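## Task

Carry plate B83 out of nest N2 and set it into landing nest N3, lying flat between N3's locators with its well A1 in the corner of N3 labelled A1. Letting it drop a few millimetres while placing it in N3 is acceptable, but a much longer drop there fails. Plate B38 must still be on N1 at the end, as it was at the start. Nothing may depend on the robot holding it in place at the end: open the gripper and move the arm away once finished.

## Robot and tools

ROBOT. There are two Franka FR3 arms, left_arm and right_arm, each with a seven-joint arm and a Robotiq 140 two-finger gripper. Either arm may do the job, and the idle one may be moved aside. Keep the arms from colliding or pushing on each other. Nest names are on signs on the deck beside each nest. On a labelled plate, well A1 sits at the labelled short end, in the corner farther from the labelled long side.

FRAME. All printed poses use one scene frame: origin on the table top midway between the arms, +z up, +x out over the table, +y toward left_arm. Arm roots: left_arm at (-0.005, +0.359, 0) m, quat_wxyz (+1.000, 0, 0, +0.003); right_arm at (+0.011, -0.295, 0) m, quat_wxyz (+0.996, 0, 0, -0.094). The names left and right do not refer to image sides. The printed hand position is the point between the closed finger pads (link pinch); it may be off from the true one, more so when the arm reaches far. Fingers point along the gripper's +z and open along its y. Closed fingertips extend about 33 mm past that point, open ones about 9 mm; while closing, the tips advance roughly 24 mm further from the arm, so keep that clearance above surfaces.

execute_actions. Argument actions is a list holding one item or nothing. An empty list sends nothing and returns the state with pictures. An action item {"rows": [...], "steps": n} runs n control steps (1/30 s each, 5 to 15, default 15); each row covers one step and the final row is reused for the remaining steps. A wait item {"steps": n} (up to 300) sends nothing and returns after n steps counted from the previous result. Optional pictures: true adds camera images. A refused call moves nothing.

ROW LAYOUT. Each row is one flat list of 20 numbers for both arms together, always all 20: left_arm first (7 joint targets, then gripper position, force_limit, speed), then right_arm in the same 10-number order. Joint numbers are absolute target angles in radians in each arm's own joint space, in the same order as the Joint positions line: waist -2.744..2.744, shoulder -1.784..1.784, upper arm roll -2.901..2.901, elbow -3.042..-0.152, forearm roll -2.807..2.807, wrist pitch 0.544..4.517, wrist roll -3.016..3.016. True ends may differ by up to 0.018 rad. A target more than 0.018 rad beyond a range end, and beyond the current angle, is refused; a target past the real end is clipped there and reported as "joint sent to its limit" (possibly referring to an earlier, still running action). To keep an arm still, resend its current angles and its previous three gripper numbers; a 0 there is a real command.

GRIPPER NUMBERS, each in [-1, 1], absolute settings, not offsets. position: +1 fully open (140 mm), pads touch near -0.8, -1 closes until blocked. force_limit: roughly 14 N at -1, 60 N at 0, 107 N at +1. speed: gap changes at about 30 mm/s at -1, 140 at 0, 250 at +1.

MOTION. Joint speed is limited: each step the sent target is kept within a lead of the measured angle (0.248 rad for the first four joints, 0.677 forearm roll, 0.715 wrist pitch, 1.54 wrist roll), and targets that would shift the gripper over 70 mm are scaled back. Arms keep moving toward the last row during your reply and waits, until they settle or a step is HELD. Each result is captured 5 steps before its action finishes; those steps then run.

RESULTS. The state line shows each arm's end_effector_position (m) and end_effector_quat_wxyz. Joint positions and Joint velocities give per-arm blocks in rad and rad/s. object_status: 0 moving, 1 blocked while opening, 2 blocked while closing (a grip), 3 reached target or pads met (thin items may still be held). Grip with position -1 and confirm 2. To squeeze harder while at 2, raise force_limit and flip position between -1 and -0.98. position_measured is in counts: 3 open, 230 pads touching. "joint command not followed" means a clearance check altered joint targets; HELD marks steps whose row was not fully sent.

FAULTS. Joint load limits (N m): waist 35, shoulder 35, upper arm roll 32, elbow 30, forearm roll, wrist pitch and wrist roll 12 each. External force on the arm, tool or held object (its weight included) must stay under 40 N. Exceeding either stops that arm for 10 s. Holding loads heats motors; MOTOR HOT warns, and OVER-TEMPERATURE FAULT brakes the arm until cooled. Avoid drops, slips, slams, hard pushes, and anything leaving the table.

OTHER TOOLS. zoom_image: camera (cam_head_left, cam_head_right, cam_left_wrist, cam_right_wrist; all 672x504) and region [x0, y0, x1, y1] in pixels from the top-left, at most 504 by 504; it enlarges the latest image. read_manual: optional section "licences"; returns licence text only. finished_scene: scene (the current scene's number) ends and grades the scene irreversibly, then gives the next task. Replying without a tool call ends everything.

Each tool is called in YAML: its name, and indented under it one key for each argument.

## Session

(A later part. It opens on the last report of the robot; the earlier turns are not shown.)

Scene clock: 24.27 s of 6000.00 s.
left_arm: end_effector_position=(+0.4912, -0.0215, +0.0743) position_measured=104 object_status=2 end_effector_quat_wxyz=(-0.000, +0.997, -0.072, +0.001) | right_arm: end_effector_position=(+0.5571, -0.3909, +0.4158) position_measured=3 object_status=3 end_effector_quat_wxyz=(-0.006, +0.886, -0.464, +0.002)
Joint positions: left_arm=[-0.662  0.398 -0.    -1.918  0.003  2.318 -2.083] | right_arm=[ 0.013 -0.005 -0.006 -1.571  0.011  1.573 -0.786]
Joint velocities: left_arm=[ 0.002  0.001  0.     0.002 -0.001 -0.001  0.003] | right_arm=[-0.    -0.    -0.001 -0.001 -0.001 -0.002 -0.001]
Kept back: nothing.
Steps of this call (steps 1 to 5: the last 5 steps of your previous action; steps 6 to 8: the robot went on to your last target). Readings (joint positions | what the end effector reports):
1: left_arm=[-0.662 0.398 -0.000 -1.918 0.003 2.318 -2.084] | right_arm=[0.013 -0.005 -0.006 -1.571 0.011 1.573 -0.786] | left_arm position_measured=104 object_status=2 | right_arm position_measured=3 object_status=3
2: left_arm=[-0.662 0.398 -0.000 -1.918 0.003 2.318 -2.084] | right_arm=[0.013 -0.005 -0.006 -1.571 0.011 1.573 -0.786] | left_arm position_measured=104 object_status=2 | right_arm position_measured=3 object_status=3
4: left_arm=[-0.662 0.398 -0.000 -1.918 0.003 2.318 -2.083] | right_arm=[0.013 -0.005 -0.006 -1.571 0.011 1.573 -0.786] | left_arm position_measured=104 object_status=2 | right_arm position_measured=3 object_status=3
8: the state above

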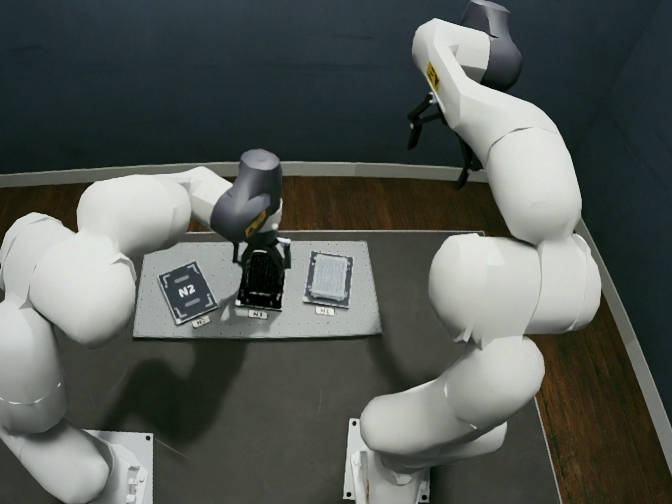

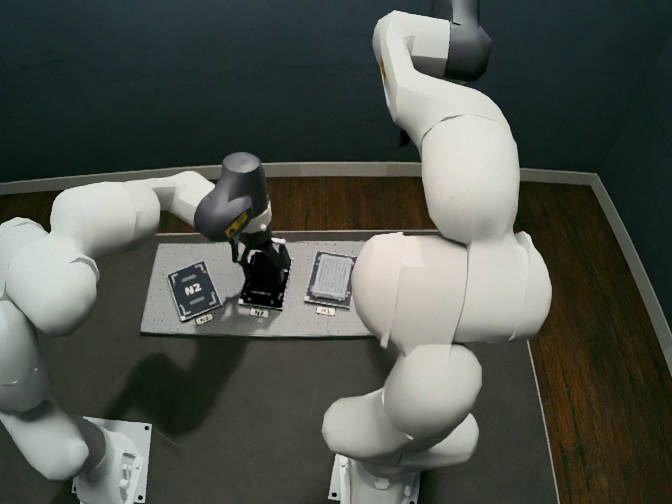

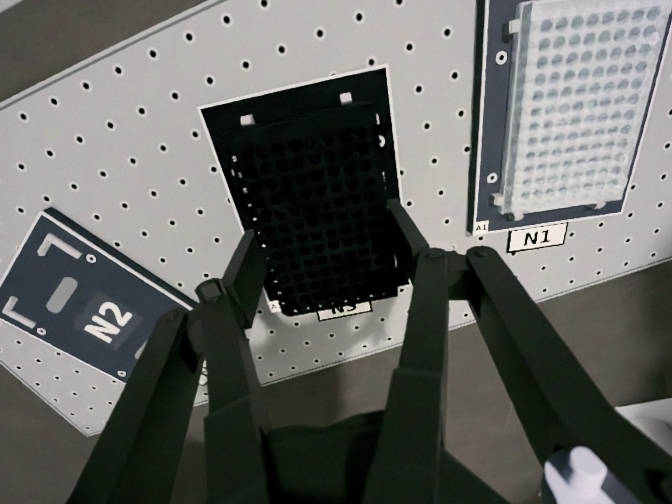

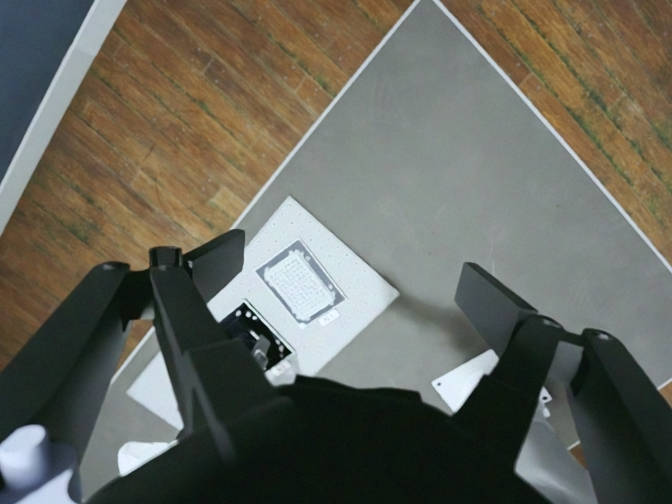

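execute_actions:
  actions:
    - {"rows": [[-0.663,0.400,0,-1.920,0,2.322,-2.076,-1,-0.3,-0.6,0.013,-0.005,-0.006,-1.571,0.011,1.573,-0.786,1,0,0],[-0.664,0.402,0,-1.921,0,2.325,-2.076,-1,-0.3,-0.6,0.013,-0.005,-0.006,-1.571,0.011,1.573,-0.786,1,0,0],[-0.665,0.404,0,-1.9215,0,2.328,-2.076,-1,-0.3,-0.6,0.013,-0.005,-0.006,-1.571,0.011,1.573,-0.786,1,0,0],[-0.665,0.406,0,-1.922,0,2.331,-2.076,-1,-0.3,-0.6,0.013,-0.005,-0.006,-1.571,0.011,1.573,-0.786,1,0,0],[-0.665,0.408,0,-1.9225,0,2.334,-2.076,-1,-0.3,-0.6,0.013,-0.005,-0.006,-1.571,0.011,1.573,-0.786,1,0,0],[-0.665,0.410,0,-1.923,0,2.337,-2.076,-1,-0.3,-0.6,0.013,-0.005,-0.006,-1.571,0.011,1.573,-0.786,1,0,0],[-0.665,0.412,0,-1.9235,0,2.340,-2.076,-1,-0.3,-0.6,0.013,-0.005,-0.006,-1.571,0.011,1.573,-0.786,1,0,0],[-0.665,0.414,0,-1.924,0,2.342,-2.076,-1,-0.3,-0.6,0.013,-0.005,-0.006,-1.571,0.011,1.573,-0.786,1,0,0],[-0.665,0.416,0,-1.924,0,2.344,-2.076,-1,-0.3,-0.6,0.013,-0.005,-0.006,-1.571,0.011,1.573,-0.786,1,0,0],[-0.665,0.417,0,-1.9245,0,2.344,-2.076,-1,-0.3,-0.6,0.013,-0.005,-0.006,-1.571,0.011,1.573,-0.786,1,0,0]], "steps": 15}

execute_actions:
  actions:
    - {"steps": 8}
  pictures: true

zoom_image:
  camera: "cam_left_wrist"
  region: [170, 50, 450, 340]

Scene clock: 25.33 s of 6000.00 s.
left_arm: end_effector_position=(+0.4899, -0.0218, +0.0650) position_measured=104 object_status=2 end_effector_quat_wxyz=(-0.001, +0.997, -0.074, -0.000) | right_arm: end_effector_position=(+0.5571, -0.3909, +0.4158) position_measured=3 object_status=3 end_effector_quat_wxyz=(-0.006, +0.886, -0.464, +0.002)
Joint positions: left_arm=[-0.664  0.412 -0.    -1.922  0.003  2.333 -2.082] | right_arm=[ 0.013 -0.005 -0.006 -1.571  0.011  1.573 -0.786]
Joint velocities: left_arm=[ 0.001  0.057  0.001 -0.018 -0.001  0.046 -0.   ] | right_arm=[-0.001  0.001 -0.001 -0.001  0.001 -0.001 -0.001]
Steps of this call (steps 1 to 15: the robot went on to your last target; steps 16 to 22: nothing new was sent; steps 23 to 32: the first 10 steps of this action). Readings (joint positions | what the end effector reports):
23: left_arm=[-0.662 0.398 -0.000 -1.918 0.003 2.318 -2.082] | right_arm=[0.013 -0.005 -0.006 -1.571 0.011 1.573 -0.786] | left_arm position_measured=104 object_status=2 | right_arm position_measured=3 object_status=3
24: left_arm=[-0.662 0.398 -0.000 -1.918 0.003 2.319 -2.082] | right_arm=[0.013 -0.005 -0.006 -1.571 0.011 1.573 -0.786] | left_arm position_measured=104 object_status=2 | right_arm position_measured=3 object_status=3
26: left_arm=[-0.663 0.400 -0.000 -1.919 0.003 2.321 -2.082] | right_arm=[0.013 -0.005 -0.006 -1.571 0.011 1.573 -0.786] | left_arm position_measured=104 object_status=2 | right_arm position_measured=3 object_status=3
30: left_arm=[-0.664 0.408 -0.000 -1.921 0.003 2.329 -2.082] | right_arm=[0.013 -0.005 -0.006 -1.571 0.011 1.573 -0.786] | left_arm position_measured=104 object_status=2 | right_arm position_measured=3 object_status=3
32: the state above

Scene clock: 25.60 s of 6000.00 s.
left_arm: end_effector_position=(+0.4898, -0.0218, +0.0622) position_measured=104 object_status=2 end_effector_quat_wxyz=(-0.001, +0.997, -0.074, +0.000) | right_arm: end_effector_position=(+0.5571, -0.3909, +0.4158) position_measured=3 object_status=3 end_effector_quat_wxyz=(-0.006, +0.886, -0.464, +0.002)
Joint positions: left_arm=[-0.664  0.416 -0.    -1.923  0.003  2.339 -2.082] | right_arm=[ 0.013 -0.005 -0.006 -1.571  0.011  1.573 -0.786]
Joint velocities: left_arm=[ 0.     0.     0.     0.     0.     0.011 -0.   ] | right_arm=[ 0.001 -0.001 -0.     0.002  0.     0.     0.001]
Kept back: nothing.
Steps of this call (steps 1 to 5: the last 5 steps of your previous action; steps 6 to 8: the robot went on to your last target). Readings (joint positions | what the end effector reports):
1: left_arm=[-0.664 0.414 -0.000 -1.922 0.003 2.334 -2.082] | right_arm=[0.013 -0.005 -0.006 -1.571 0.011 1.573 -0.786] | left_arm position_measured=104 object_status=2 | right_arm position_measured=3 object_status=3
2: left_arm=[-0.664 0.415 -0.000 -1.923 0.003 2.335 -2.082] | right_arm=[0.013 -0.005 -0.006 -1.571 0.011 1.573 -0.786] | left_arm position_measured=104 object_status=2 | right_arm position_measured=3 object_status=3
4: left_arm=[-0.664 0.416 -0.000 -1.923 0.003 2.337 -2.082] | right_arm=[0.013 -0.005 -0.006 -1.571 0.011 1.573 -0.786] | left_arm position_measured=104 object_status=2 | right_arm position_measured=3 object_status=3
8: the state above

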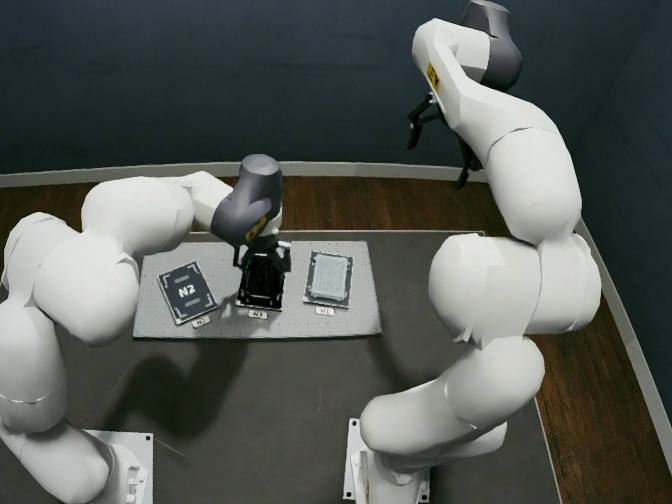

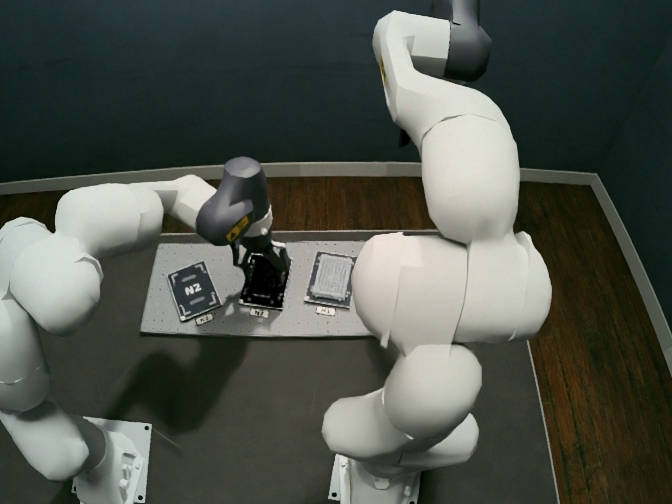

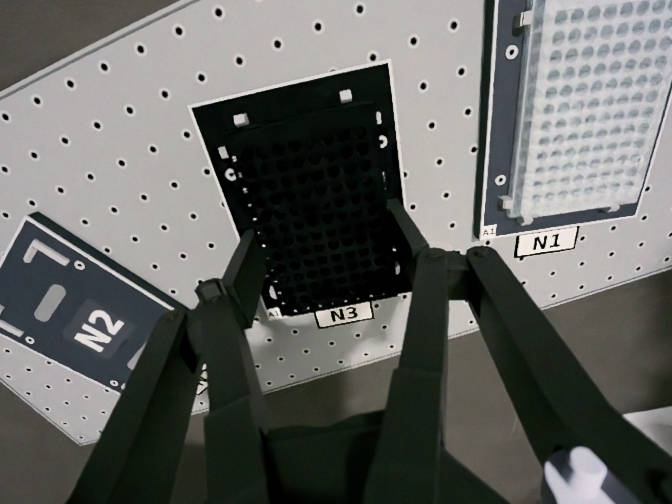

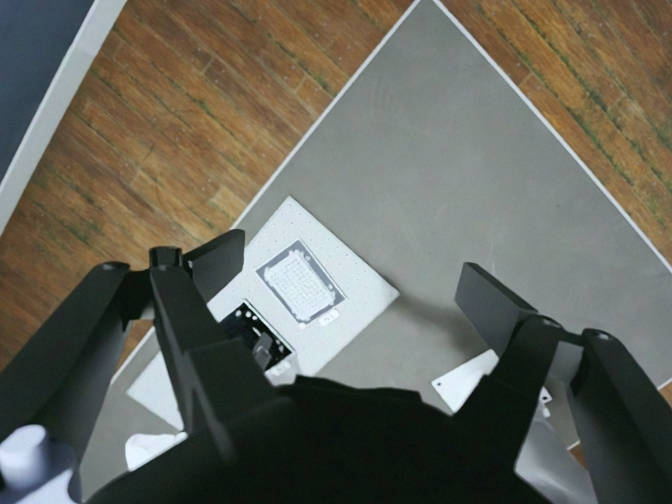

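Region (170, 50, 450, 340) of cam_left_wrist's 672x504 image, scaled by 1.738, with more detail than that image has; it fills the left 487 columns of this view, and the rest is white.

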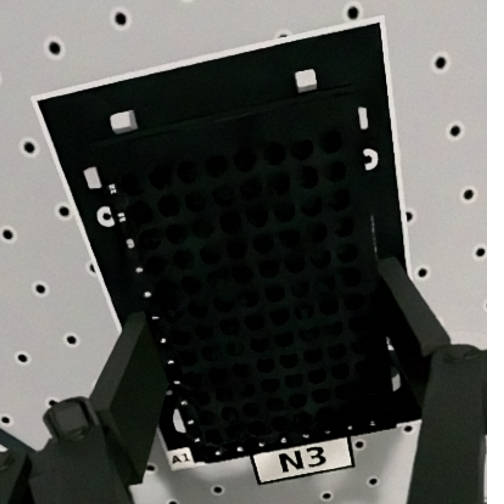

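execute_actions:
  actions:
    - {"rows": [[-0.665,0.418,0,-1.9245,0,2.345,-2.076,-1,-0.3,-0.6,0.013,-0.005,-0.006,-1.571,0.011,1.573,-0.786,1,0,0],[-0.665,0.4195,0,-1.925,0,2.347,-2.076,-1,-0.3,-0.6,0.013,-0.005,-0.006,-1.571,0.011,1.573,-0.786,1,0,0],[-0.665,0.421,0,-1.925,0,2.349,-2.076,-1,-0.3,-0.6,0.013,-0.005,-0.006,-1.571,0.011,1.573,-0.786,1,0,0],[-0.665,0.4225,0,-1.9255,0,2.351,-2.076,-1,-0.3,-0.6,0.013,-0.005,-0.006,-1.571,0.011,1.573,-0.786,1,0,0],[-0.665,0.424,0,-1.9255,0,2.353,-2.076,-1,-0.3,-0.6,0.013,-0.005,-0.006,-1.571,0.011,1.573,-0.786,1,0,0],[-0.665,0.4255,0,-1.926,0,2.355,-2.076,-1,-0.3,-0.6,0.013,-0.005,-0.006,-1.571,0.011,1.573,-0.786,1,0,0],[-0.665,0.427,0,-1.926,0,2.357,-2.076,-1,-0.3,-0.6,0.013,-0.005,-0.006,-1.571,0.011,1.573,-0.786,1,0,0],[-0.665,0.4285,0,-1.9265,0,2.359,-2.076,-1,-0.3,-0.6,0.013,-0.005,-0.006,-1.571,0.011,1.573,-0.786,1,0,0],[-0.665,0.430,0,-1.927,0,2.360,-2.076,-1,-0.3,-0.6,0.013,-0.005,-0.006,-1.571,0.011,1.573,-0.786,1,0,0]], "steps": 15}

execute_actions:
  actions:
    - {"steps": 6}
  pictures: true

zoom_image:
  camera: "cam_left_wrist"
  region: [170, 50, 450, 340]

Scene clock: 26.90 s of 6000.00 s.
left_arm: end_effector_position=(+0.4912, -0.0228, +0.0593) position_measured=104 object_status=2 end_effector_quat_wxyz=(+0.000, +0.997, -0.075, +0.002) | right_arm: end_effector_position=(+0.5571, -0.3909, +0.4158) position_measured=3 object_status=3 end_effector_quat_wxyz=(-0.006, +0.886, -0.464, +0.002)
Joint positions: left_arm=[-0.664  0.422  0.    -1.924  0.003  2.349 -2.08 ] | right_arm=[ 0.013 -0.005 -0.006 -1.571  0.011  1.573 -0.786]
Joint velocities: left_arm=[-0.001  0.004  0.002 -0.001 -0.     0.016  0.018] | right_arm=[ 0.001 -0.001 -0.001 -0.001  0.001 -0.    -0.001]
Steps of this call (steps 1 to 15: the robot went on to your last target; steps 16 to 29: nothing new was sent; steps 30 to 39: the first 10 steps of this action). Readings (joint positions | what the end effector reports):
30: left_arm=[-0.664 0.416 -0.000 -1.923 0.003 2.341 -2.082] | right_arm=[0.013 -0.005 -0.006 -1.571 0.011 1.573 -0.786] | left_arm position_measured=104 object_status=2 | right_arm position_measured=3 object_status=3
31: left_arm=[-0.664 0.417 -0.000 -1.923 0.003 2.341 -2.082] | right_arm=[0.013 -0.005 -0.006 -1.571 0.011 1.573 -0.786] | left_arm position_measured=104 object_status=2 | right_arm position_measured=3 object_status=3
33: left_arm=[-0.664 0.418 -0.000 -1.923 0.003 2.343 -2.082] | right_arm=[0.013 -0.005 -0.006 -1.571 0.011 1.573 -0.786] | left_arm position_measured=104 object_status=2 | right_arm position_measured=3 object_status=3
37: left_arm=[-0.664 0.422 -0.000 -1.924 0.003 2.348 -2.081] | right_arm=[0.013 -0.005 -0.006 -1.571 0.011 1.573 -0.786] | left_arm position_measured=104 object_status=2 | right_arm position_measured=3 object_status=3
39: the state above

Scene clock: 27.10 s of 6000.00 s.
left_arm: end_effector_position=(+0.4913, -0.0228, +0.0593) position_measured=104 object_status=2 end_effector_quat_wxyz=(+0.000, +0.997, -0.076, +0.002) | right_arm: end_effector_position=(+0.5571, -0.3909, +0.4158) position_measured=3 object_status=3 end_effector_quat_wxyz=(-0.006, +0.886, -0.464, +0.002)
Joint positions: left_arm=[-0.664  0.423  0.    -1.924  0.003  2.35  -2.078] | right_arm=[ 0.013 -0.005 -0.006 -1.571  0.011  1.573 -0.786]
Joint velocities: left_arm=[ 0.     0.001  0.     0.    -0.     0.001  0.006] | right_arm=[-0.    -0.001 -0.001 -0.    -0.001  0.    -0.   ]
Kept back: nothing.
Steps of this call (steps 1 to 5: the last 5 steps of your previous action; step 6: the robot went on to your last target). Readings (joint positions | what the end effector reports):
1: left_arm=[-0.664 0.423 0.000 -1.924 0.003 2.350 -2.079] | right_arm=[0.013 -0.005 -0.006 -1.571 0.011 1.573 -0.786] | left_arm position_measured=104 object_status=2 | right_arm position_measured=3 object_status=3
2: left_arm=[-0.664 0.423 0.000 -1.924 0.003 2.350 -2.079] | right_arm=[0.013 -0.005 -0.006 -1.571 0.011 1.573 -0.786] | left_arm position_measured=104 object_status=2 | right_arm position_measured=3 object_status=3
4: left_arm=[-0.664 0.423 0.000 -1.924 0.003 2.350 -2.078] | right_arm=[0.013 -0.005 -0.006 -1.571 0.011 1.573 -0.786] | left_arm position_measured=104 object_status=2 | right_arm position_measured=3 object_status=3
6: the state above

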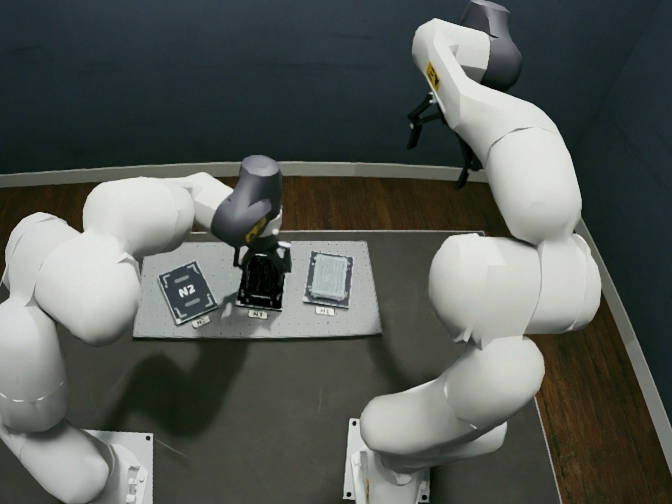

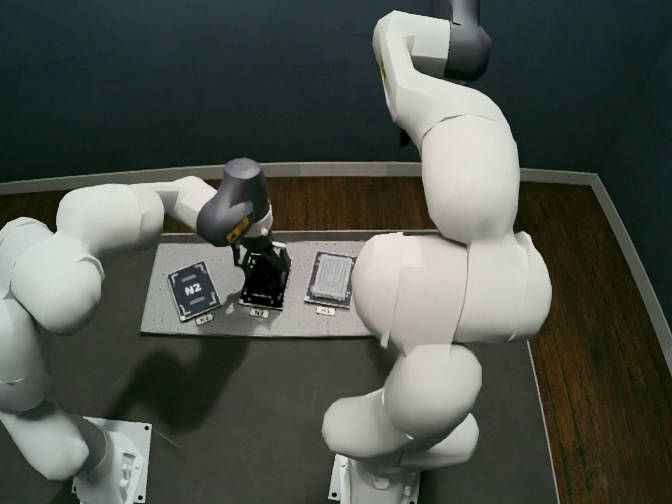

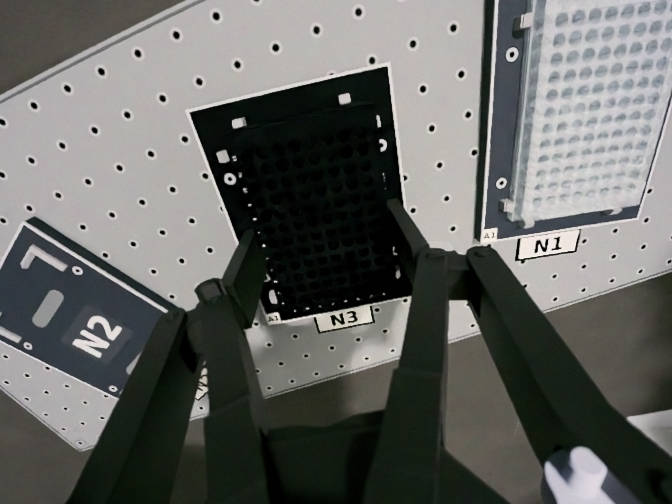

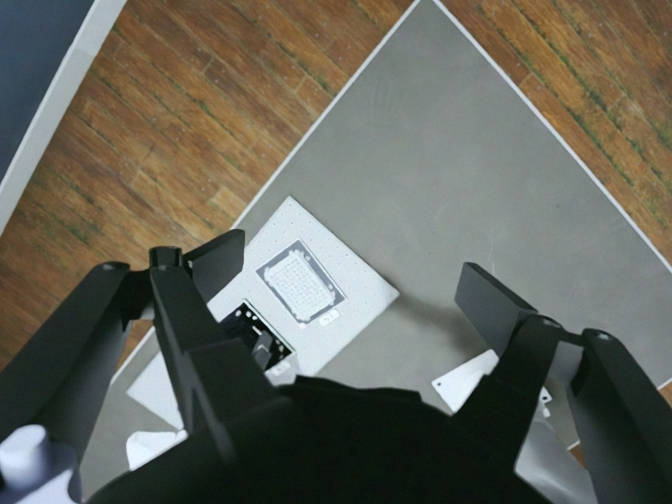

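Region (170, 50, 450, 340) of cam_left_wrist's 672x504 image, scaled by 1.738, with more detail than that image has; it fills the left 487 columns of this view, and the rest is white.

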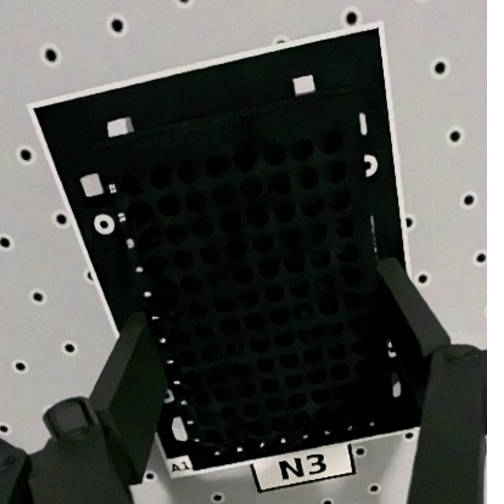

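zoom_image:
  camera: "cam_left_wrist"
  region: [180, 80, 300, 200]

zoom_image:
  camera: "cam_left_wrist"
  region: [310, 60, 430, 180]

zoom_image:
  camera: "cam_left_wrist"
  region: [240, 230, 430, 340]

Region (180, 80, 300, 200) of cam_left_wrist's 672x504 image, scaled by 4.200, with more detail than that image has.

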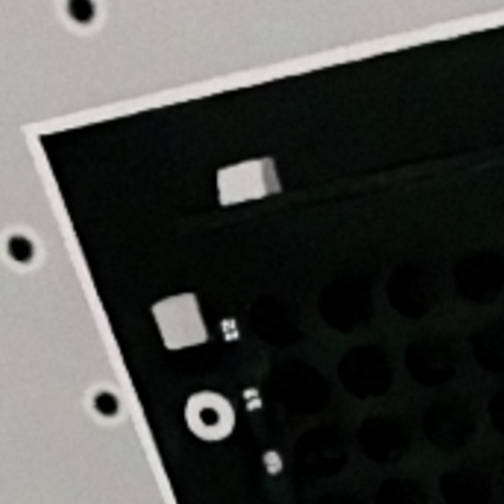

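Region (310, 60, 430, 180) of cam_left_wrist's 672x504 image, scaled by 4.200, with more detail than that image has.

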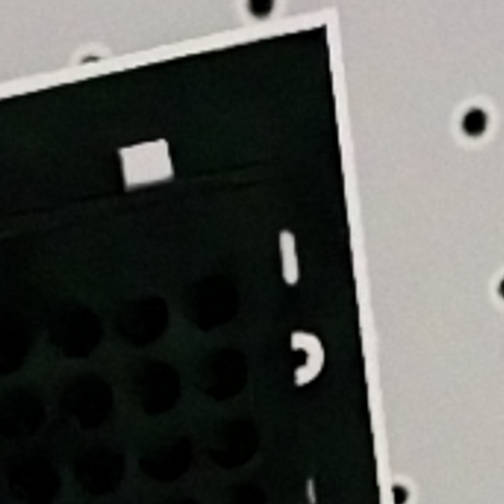

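Region (240, 230, 430, 340) of cam_left_wrist's 672x504 image, scaled by 2.653, with more detail than that image has; it fills the top 292 rows of this view, and the rest is white.

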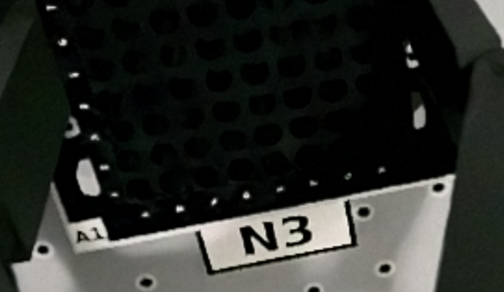

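execute_actions:
  actions:
    - {"rows": [[-0.665,0.420,0,-1.924,0,2.345,-2.078,-1,-0.3,-0.6,0.013,-0.005,-0.006,-1.571,0.011,1.573,-0.786,1,0,0],[-0.665,0.416,0,-1.923,0,2.339,-2.078,-1,-0.3,-0.6,0.013,-0.005,-0.006,-1.571,0.011,1.573,-0.786,1,0,0],[-0.665,0.413,0,-1.922,0,2.334,-2.078,-1,-0.3,-0.6,0.013,-0.005,-0.006,-1.571,0.011,1.573,-0.786,1,0,0],[-0.665,0.4105,0,-1.922,0,2.331,-2.078,-1,-0.3,-0.6,0.013,-0.005,-0.006,-1.571,0.011,1.573,-0.786,1,0,0],[-0.665,0.4105,0,-1.922,0,2.331,-2.078,-1,-0.3,-0.6,0.013,-0.005,-0.006,-1.571,0.011,1.573,-0.786,1,0,0],[-0.665,0.4105,0,-1.922,0,2.331,-2.078,-1,-0.3,-0.6,0.013,-0.005,-0.006,-1.571,0.011,1.573,-0.786,1,0,0],[-0.663,0.409,0,-1.925,0,2.332,-2.077,-1,-0.3,-0.6,0.013,-0.005,-0.006,-1.571,0.011,1.573,-0.786,1,0,0],[-0.661,0.407,0,-1.928,0,2.334,-2.076,-1,-0.3,-0.6,0.013,-0.005,-0.006,-1.571,0.011,1.573,-0.786,1,0,0],[-0.659,0.405,0,-1.931,0,2.336,-2.075,-1,-0.3,-0.6,0.013,-0.005,-0.006,-1.571,0.011,1.573,-0.786,1,0,0],[-0.658,0.403,0,-1.934,0,2.338,-2.074,-1,-0.3,-0.6,0.013,-0.005,-0.006,-1.571,0.011,1.573,-0.786,1,0,0]], "steps": 15}

execute_actions:
  actions:
    - {"steps": 10}
  pictures: true

zoom_image:
  camera: "cam_left_wrist"
  region: [170, 50, 450, 340]

Scene clock: 31.43 s of 6000.00 s.
left_arm: end_effector_position=(+0.4906, -0.0211, +0.0656) position_measured=104 object_status=2 end_effector_quat_wxyz=(+0.000, +0.997, -0.076, +0.002) | right_arm: end_effector_position=(+0.5571, -0.3909, +0.4158) position_measured=3 object_status=3 end_effector_quat_wxyz=(-0.006, +0.886, -0.464, +0.002)
Joint positions: left_arm=[-0.662  0.408  0.    -1.927  0.003  2.339 -2.077] | right_arm=[ 0.013 -0.005 -0.006 -1.571  0.011  1.573 -0.786]
Joint velocities: left_arm=[ 0.029 -0.051  0.001 -0.059 -0.001 -0.    -0.   ] | right_arm=[ 0.001  0.    -0.    -0.001 -0.    -0.    -0.001]
Steps of this call (steps 1 to 15: the robot went on to your last target; steps 16 to 90: nothing new was sent; then 1.00 s passed at rest; steps 91 to 100: the first 10 steps of this action). Readings (joint positions | what the end effector reports):
91: left_arm=[-0.664 0.422 0.000 -1.924 0.003 2.350 -2.077] | right_arm=[0.013 -0.005 -0.006 -1.571 0.011 1.573 -0.786] | left_arm position_measured=104 object_status=2 | right_arm position_measured=3 object_status=3
92: left_arm=[-0.664 0.421 0.000 -1.924 0.003 2.348 -2.077] | right_arm=[0.013 -0.005 -0.006 -1.571 0.011 1.573 -0.786] | left_arm position_measured=104 object_status=2 | right_arm position_measured=3 object_status=3
94: left_arm=[-0.664 0.418 0.000 -1.924 0.003 2.344 -2.077] | right_arm=[0.013 -0.005 -0.006 -1.571 0.011 1.573 -0.786] | left_arm position_measured=104 object_status=2 | right_arm position_measured=3 object_status=3
98: left_arm=[-0.664 0.412 0.000 -1.924 0.003 2.339 -2.077] | right_arm=[0.013 -0.005 -0.006 -1.571 0.011 1.573 -0.786] | left_arm position_measured=104 object_status=2 | right_arm position_measured=3 object_status=3
100: the state above

Scene clock: 31.77 s of 6000.00 s.
left_arm: end_effector_position=(+0.4904, -0.0186, +0.0657) position_measured=104 object_status=2 end_effector_quat_wxyz=(-0.000, +0.997, -0.074, +0.001) | right_arm: end_effector_position=(+0.5571, -0.3909, +0.4158) position_measured=3 object_status=3 end_effector_quat_wxyz=(-0.006, +0.886, -0.464, +0.002)
Joint positions: left_arm=[-0.659  0.405  0.    -1.932  0.003  2.339 -2.077] | right_arm=[ 0.013 -0.005 -0.006 -1.571  0.011  1.573 -0.786]
Joint velocities: left_arm=[-0.001  0.     0.    -0.002 -0.    -0.001  0.002] | right_arm=[ 0.001  0.    -0.    -0.    -0.001  0.    -0.   ]
Kept back: nothing.
Steps of this call (steps 1 to 5: the last 5 steps of your previous action; steps 6 to 10: the robot went on to your last target). Readings (joint positions | what the end effector reports):
1: left_arm=[-0.661 0.407 0.000 -1.929 0.003 2.339 -2.077] | right_arm=[0.013 -0.005 -0.006 -1.571 0.011 1.573 -0.786] | left_arm position_measured=104 object_status=2 | right_arm position_measured=3 object_status=3
2: left_arm=[-0.660 0.406 0.000 -1.930 0.003 2.339 -2.077] | right_arm=[0.013 -0.005 -0.006 -1.571 0.011 1.573 -0.786] | left_arm position_measured=104 object_status=2 | right_arm position_measured=3 object_status=3
4: left_arm=[-0.660 0.405 0.000 -1.931 0.003 2.339 -2.077] | right_arm=[0.013 -0.005 -0.006 -1.571 0.011 1.573 -0.786] | left_arm position_measured=104 object_status=2 | right_arm position_measured=3 object_status=3
8: left_arm=[-0.659 0.405 0.000 -1.932 0.003 2.339 -2.077] | right_arm=[0.013 -0.005 -0.006 -1.571 0.011 1.573 -0.786] | left_arm position_measured=104 object_status=2 | right_arm position_measured=3 object_status=3
10: the state above

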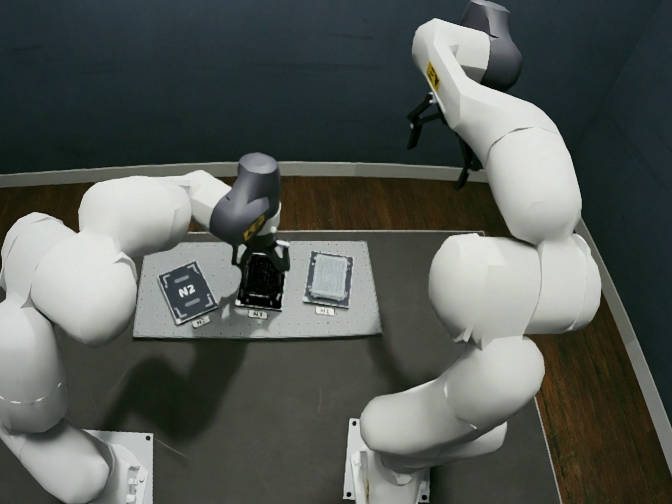

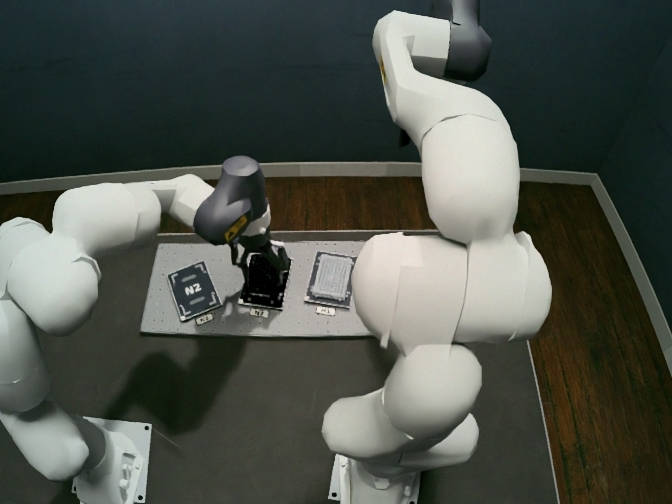

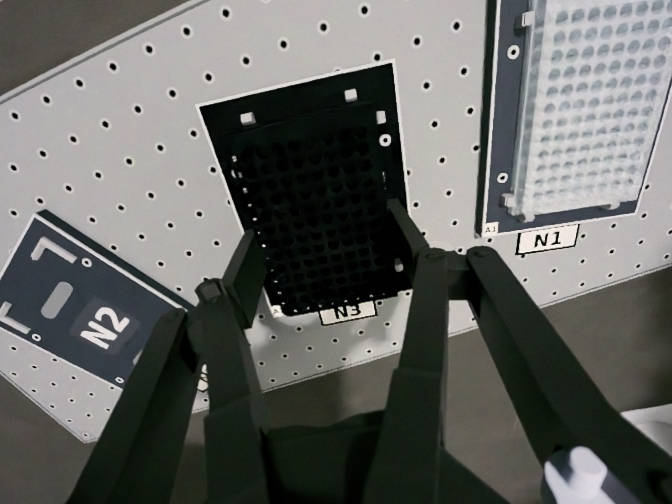

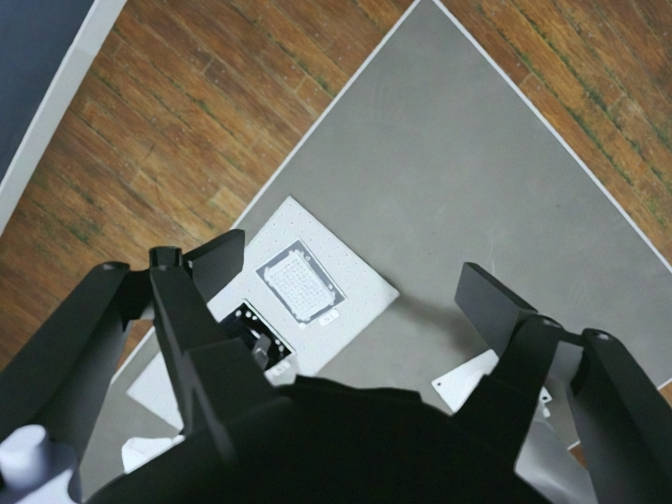

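Region (170, 50, 450, 340) of cam_left_wrist's 672x504 image, scaled by 1.738, with more detail than that image has; it fills the left 487 columns of this view, and the rest is white.

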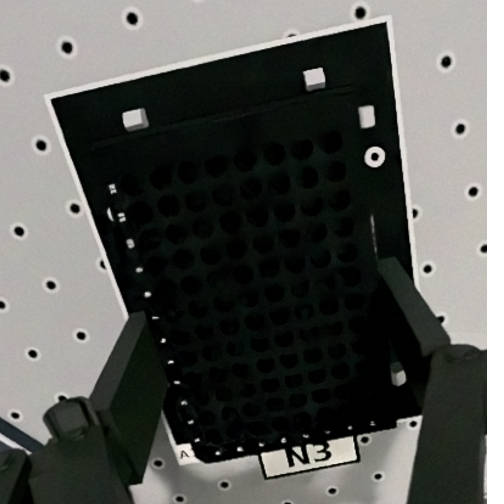

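execute_actions:
  actions:
    - {"rows": [[-0.658,0.404,0,-1.934,0,2.338,-2.085,-1,-0.3,-0.6,0.013,-0.005,-0.006,-1.571,0.011,1.573,-0.786,1,0,0],[-0.658,0.404,0,-1.934,0,2.338,-2.093,-1,-0.3,-0.6,0.013,-0.005,-0.006,-1.571,0.011,1.573,-0.786,1,0,0],[-0.658,0.404,0,-1.934,0,2.338,-2.101,-1,-0.3,-0.6,0.013,-0.005,-0.006,-1.571,0.011,1.573,-0.786,1,0,0]], "steps": 15}

execute_actions:
  actions:
    - {"steps": 10}
  pictures: true

zoom_image:
  camera: "cam_left_wrist"
  region: [170, 50, 450, 340]

Scene clock: 33.20 s of 6000.00 s.
left_arm: end_effector_position=(+0.4904, -0.0185, +0.0656) position_measured=104 object_status=2 end_effector_quat_wxyz=(-0.000, +0.998, -0.068, +0.001) | right_arm: end_effector_position=(+0.5571, -0.3909, +0.4158) position_measured=3 object_status=3 end_effector_quat_wxyz=(-0.006, +0.886, -0.464, +0.002)
Joint positions: left_arm=[-0.659  0.405  0.    -1.932  0.003  2.339 -2.088] | right_arm=[ 0.013 -0.005 -0.006 -1.571  0.011  1.573 -0.786]
Joint velocities: left_arm=[ 0.001  0.    -0.001 -0.    -0.001  0.    -0.023] | right_arm=[-0.001  0.001  0.001  0.001  0.002  0.001 -0.002]
Steps of this call (steps 1 to 15: the robot went on to your last target; steps 16 to 33: nothing new was sent; steps 34 to 43: the first 10 steps of this action). Readings (joint positions | what the end effector reports):
34: left_arm=[-0.659 0.405 0.000 -1.932 0.003 2.339 -2.077] | right_arm=[0.013 -0.005 -0.006 -1.571 0.011 1.573 -0.786] | left_arm position_measured=104 object_status=2 | right_arm position_measured=3 object_status=3
35: left_arm=[-0.659 0.405 0.000 -1.932 0.003 2.339 -2.078] | right_arm=[0.013 -0.005 -0.006 -1.571 0.011 1.573 -0.786] | left_arm position_measured=104 object_status=2 | right_arm position_measured=3 object_status=3
37: left_arm=[-0.659 0.405 0.000 -1.932 0.003 2.339 -2.081] | right_arm=[0.013 -0.005 -0.006 -1.571 0.011 1.573 -0.786] | left_arm position_measured=104 object_status=2 | right_arm position_measured=3 object_status=3
41: left_arm=[-0.659 0.405 0.000 -1.932 0.003 2.339 -2.086] | right_arm=[0.013 -0.005 -0.006 -1.571 0.011 1.573 -0.786] | left_arm position_measured=104 object_status=2 | right_arm position_measured=3 object_status=3
43: the state above

Scene clock: 33.53 s of 6000.00 s.
left_arm: end_effector_position=(+0.4904, -0.0185, +0.0656) position_measured=104 object_status=2 end_effector_quat_wxyz=(-0.000, +0.998, -0.066, +0.001) | right_arm: end_effector_position=(+0.5571, -0.3909, +0.4158) position_measured=3 object_status=3 end_effector_quat_wxyz=(-0.006, +0.886, -0.464, +0.002)
Joint positions: left_arm=[-0.659  0.405  0.    -1.932  0.003  2.339 -2.093] | right_arm=[ 0.013 -0.005 -0.006 -1.571  0.011  1.573 -0.786]
Joint velocities: left_arm=[-0.001 -0.001  0.    -0.     0.     0.001 -0.008] | right_arm=[0.    0.    0.001 0.    0.001 0.001 0.   ]
Kept back: nothing.
Steps of this call (steps 1 to 5: the last 5 steps of your previous action; steps 6 to 10: the robot went on to your last target). Readings (joint positions | what the end effector reports):
1: left_arm=[-0.659 0.405 0.000 -1.932 0.003 2.339 -2.089] | right_arm=[0.013 -0.005 -0.006 -1.571 0.011 1.573 -0.786] | left_arm position_measured=104 object_status=2 | right_arm position_measured=3 object_status=3
2: left_arm=[-0.659 0.405 0.000 -1.932 0.003 2.339 -2.089] | right_arm=[0.013 -0.005 -0.006 -1.571 0.011 1.573 -0.786] | left_arm position_measured=104 object_status=2 | right_arm position_measured=3 object_status=3
4: left_arm=[-0.659 0.405 0.000 -1.932 0.003 2.339 -2.090] | right_arm=[0.013 -0.005 -0.006 -1.571 0.011 1.573 -0.786] | left_arm position_measured=104 object_status=2 | right_arm position_measured=3 object_status=3
8: left_arm=[-0.659 0.405 0.000 -1.932 0.003 2.339 -2.092] | right_arm=[0.013 -0.005 -0.006 -1.571 0.011 1.573 -0.786] | left_arm position_measured=104 object_status=2 | right_arm position_measured=3 object_status=3
10: the state above

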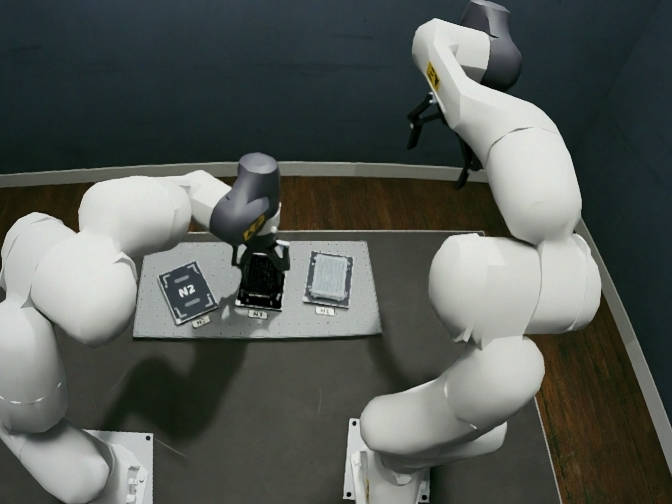

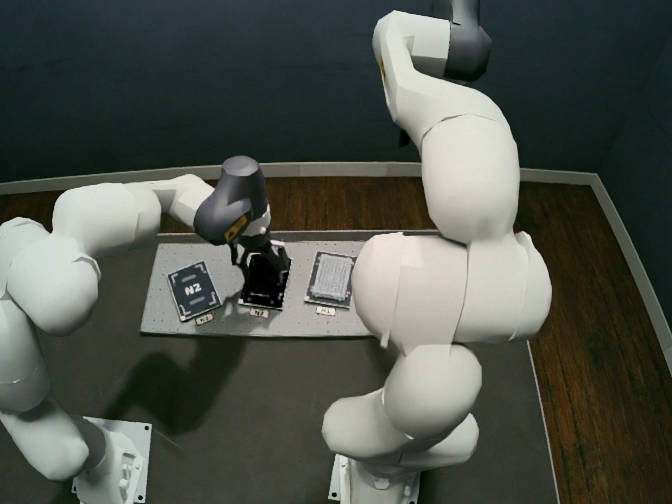

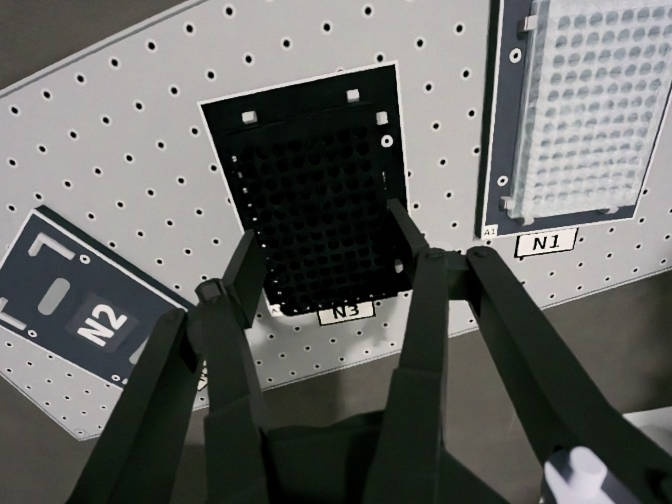

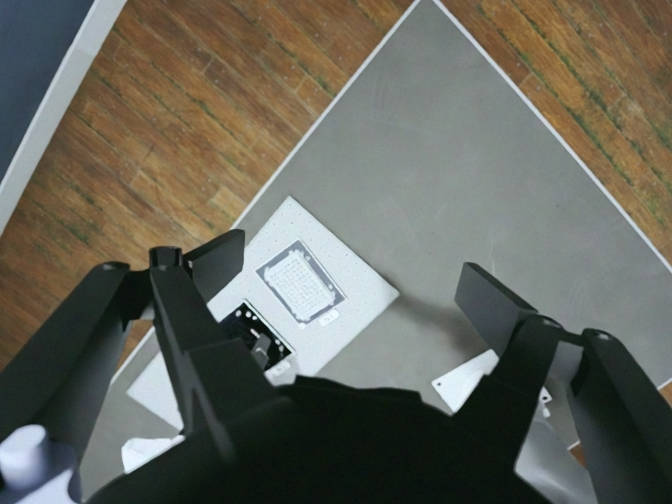

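Region (170, 50, 450, 340) of cam_left_wrist's 672x504 image, scaled by 1.738, with more detail than that image has; it fills the left 487 columns of this view, and the rest is white.

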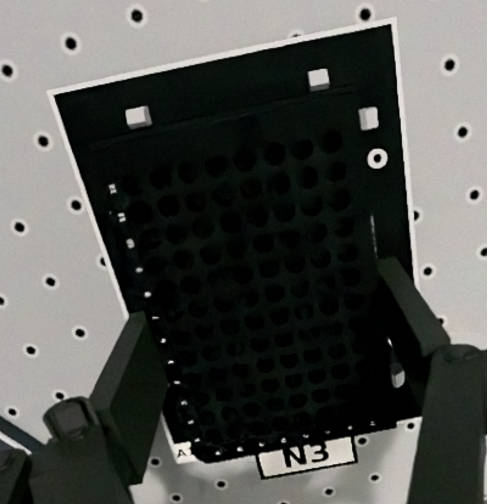

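execute_actions:
  actions:
    - {"rows": [[-0.658,0.406,0,-1.934,0,2.343,-2.098,-1,-0.3,-0.6,0.013,-0.005,-0.006,-1.571,0.011,1.573,-0.786,1,0,0],[-0.658,0.4075,0,-1.9343,0,2.345,-2.098,-1,-0.3,-0.6,0.013,-0.005,-0.006,-1.571,0.011,1.573,-0.786,1,0,0],[-0.658,0.409,0,-1.9346,0,2.347,-2.098,-1,-0.3,-0.6,0.013,-0.005,-0.006,-1.571,0.011,1.573,-0.786,1,0,0],[-0.658,0.4105,0,-1.9349,0,2.349,-2.098,-1,-0.3,-0.6,0.013,-0.005,-0.006,-1.571,0.011,1.573,-0.786,1,0,0],[-0.658,0.412,0,-1.9352,0,2.351,-2.098,-1,-0.3,-0.6,0.013,-0.005,-0.006,-1.571,0.011,1.573,-0.786,1,0,0],[-0.658,0.413,0,-1.9355,0,2.352,-2.098,-1,-0.3,-0.6,0.013,-0.005,-0.006,-1.571,0.011,1.573,-0.786,1,0,0],[-0.658,0.4142,0,-1.9355,0,2.353,-2.098,-1,-0.3,-0.6,0.013,-0.005,-0.006,-1.571,0.011,1.573,-0.786,1,0,0]], "steps": 15}

execute_actions:
  actions:
    - {"steps": 6}
  pictures: true

zoom_image:
  camera: "cam_left_wrist"
  region: [170, 50, 450, 340]

Scene clock: 34.53 s of 6000.00 s.
left_arm: end_effector_position=(+0.4900, -0.0183, +0.0608) position_measured=104 object_status=2 end_effector_quat_wxyz=(-0.001, +0.998, -0.065, +0.001) | right_arm: end_effector_position=(+0.5571, -0.3909, +0.4158) position_measured=3 object_status=3 end_effector_quat_wxyz=(-0.006, +0.886, -0.464, +0.002)
Joint positions: left_arm=[-0.659  0.413  0.    -1.934  0.003  2.347 -2.095] | right_arm=[ 0.013 -0.005 -0.006 -1.571  0.011  1.573 -0.786]
Joint velocities: left_arm=[ 0.001  0.017 -0.001 -0.005  0.     0.014 -0.001] | right_arm=[ 0.    -0.002  0.001 -0.     0.    -0.001 -0.   ]
Steps of this call (steps 1 to 15: the robot went on to your last target; steps 16 to 20: nothing new was sent; steps 21 to 30: the first 10 steps of this action). Readings (joint positions | what the end effector reports):
21: left_arm=[-0.659 0.405 0.000 -1.932 0.003 2.339 -2.095] | right_arm=[0.013 -0.005 -0.006 -1.571 0.011 1.573 -0.786] | left_arm position_measured=104 object_status=2 | right_arm position_measured=3 object_status=3
22: left_arm=[-0.659 0.405 0.000 -1.932 0.003 2.340 -2.095] | right_arm=[0.013 -0.005 -0.006 -1.571 0.011 1.573 -0.786] | left_arm position_measured=104 object_status=2 | right_arm position_measured=3 object_status=3
24: left_arm=[-0.659 0.406 0.000 -1.932 0.003 2.341 -2.095] | right_arm=[0.013 -0.005 -0.006 -1.571 0.011 1.573 -0.786] | left_arm position_measured=104 object_status=2 | right_arm position_measured=3 object_status=3
28: left_arm=[-0.659 0.411 0.000 -1.933 0.003 2.346 -2.095] | right_arm=[0.013 -0.005 -0.006 -1.571 0.011 1.573 -0.786] | left_arm position_measured=104 object_status=2 | right_arm position_measured=3 object_status=3
30: the state above

Scene clock: 34.73 s of 6000.00 s.
left_arm: end_effector_position=(+0.4903, -0.0184, +0.0605) position_measured=104 object_status=2 end_effector_quat_wxyz=(-0.001, +0.998, -0.065, +0.001) | right_arm: end_effector_position=(+0.5571, -0.3909, +0.4158) position_measured=3 object_status=3 end_effector_quat_wxyz=(-0.006, +0.886, -0.464, +0.002)
Joint positions: left_arm=[-0.659  0.413  0.    -1.934  0.003  2.349 -2.095] | right_arm=[ 0.013 -0.005 -0.006 -1.571  0.011  1.573 -0.786]
Joint velocities: left_arm=[-0.     0.001  0.    -0.    -0.001  0.006 -0.   ] | right_arm=[-0.001 -0.     0.    -0.001  0.001  0.     0.   ]
Kept back: nothing.
Steps of this call (steps 1 to 5: the last 5 steps of your previous action; step 6: the robot went on to your last target). Readings (joint positions | what the end effector reports):
1: left_arm=[-0.659 0.413 0.000 -1.934 0.003 2.347 -2.095] | right_arm=[0.013 -0.005 -0.006 -1.571 0.011 1.573 -0.786] | left_arm position_measured=104 object_status=2 | right_arm position_measured=3 object_status=3
2: left_arm=[-0.659 0.413 0.000 -1.934 0.003 2.348 -2.095] | right_arm=[0.013 -0.005 -0.006 -1.571 0.011 1.573 -0.786] | left_arm position_measured=104 object_status=2 | right_arm position_measured=3 object_status=3
4: left_arm=[-0.659 0.413 0.000 -1.934 0.003 2.348 -2.095] | right_arm=[0.013 -0.005 -0.006 -1.571 0.011 1.573 -0.786] | left_arm position_measured=104 object_status=2 | right_arm position_measured=3 object_status=3
6: the state above

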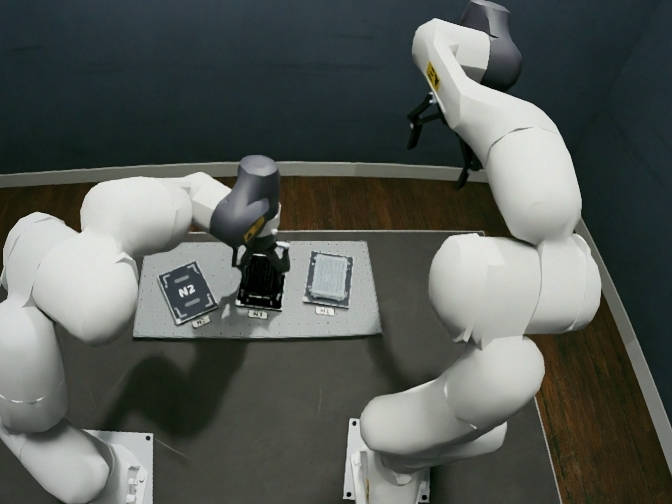

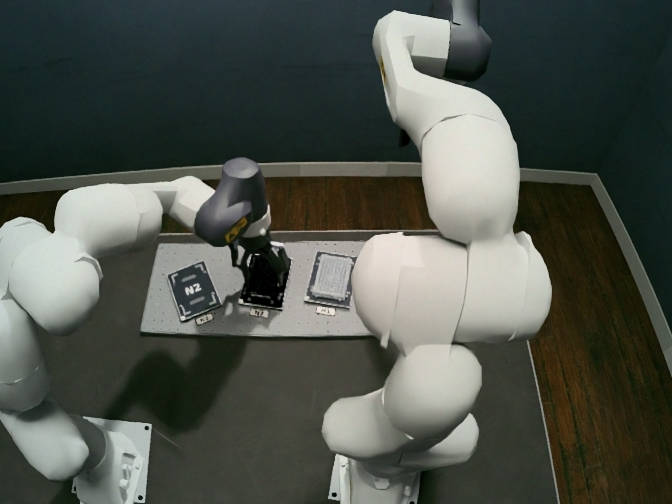

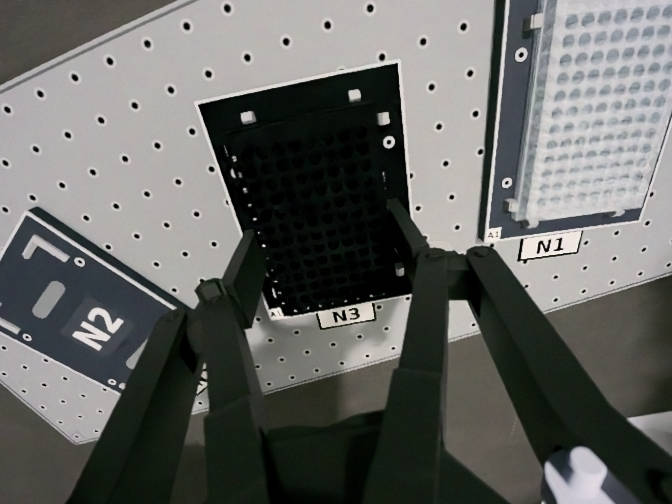

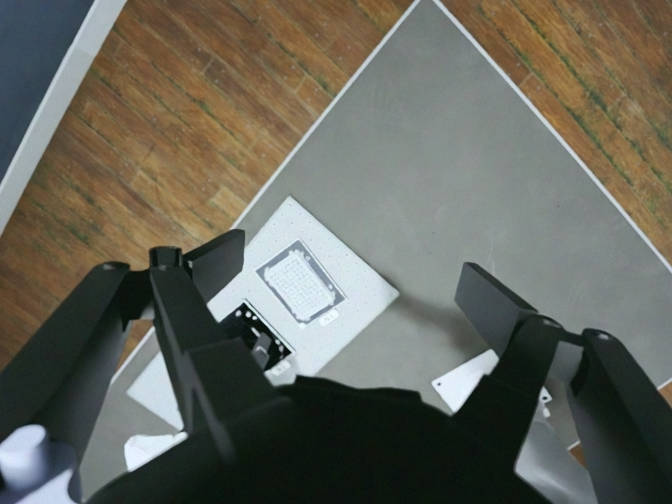

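Region (170, 50, 450, 340) of cam_left_wrist's 672x504 image, scaled by 1.738, with more detail than that image has; it fills the left 487 columns of this view, and the rest is white.

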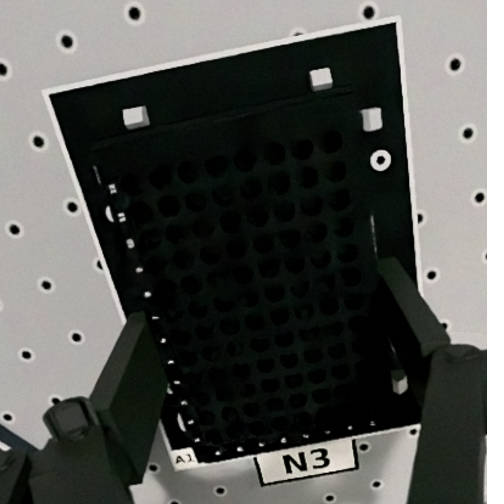

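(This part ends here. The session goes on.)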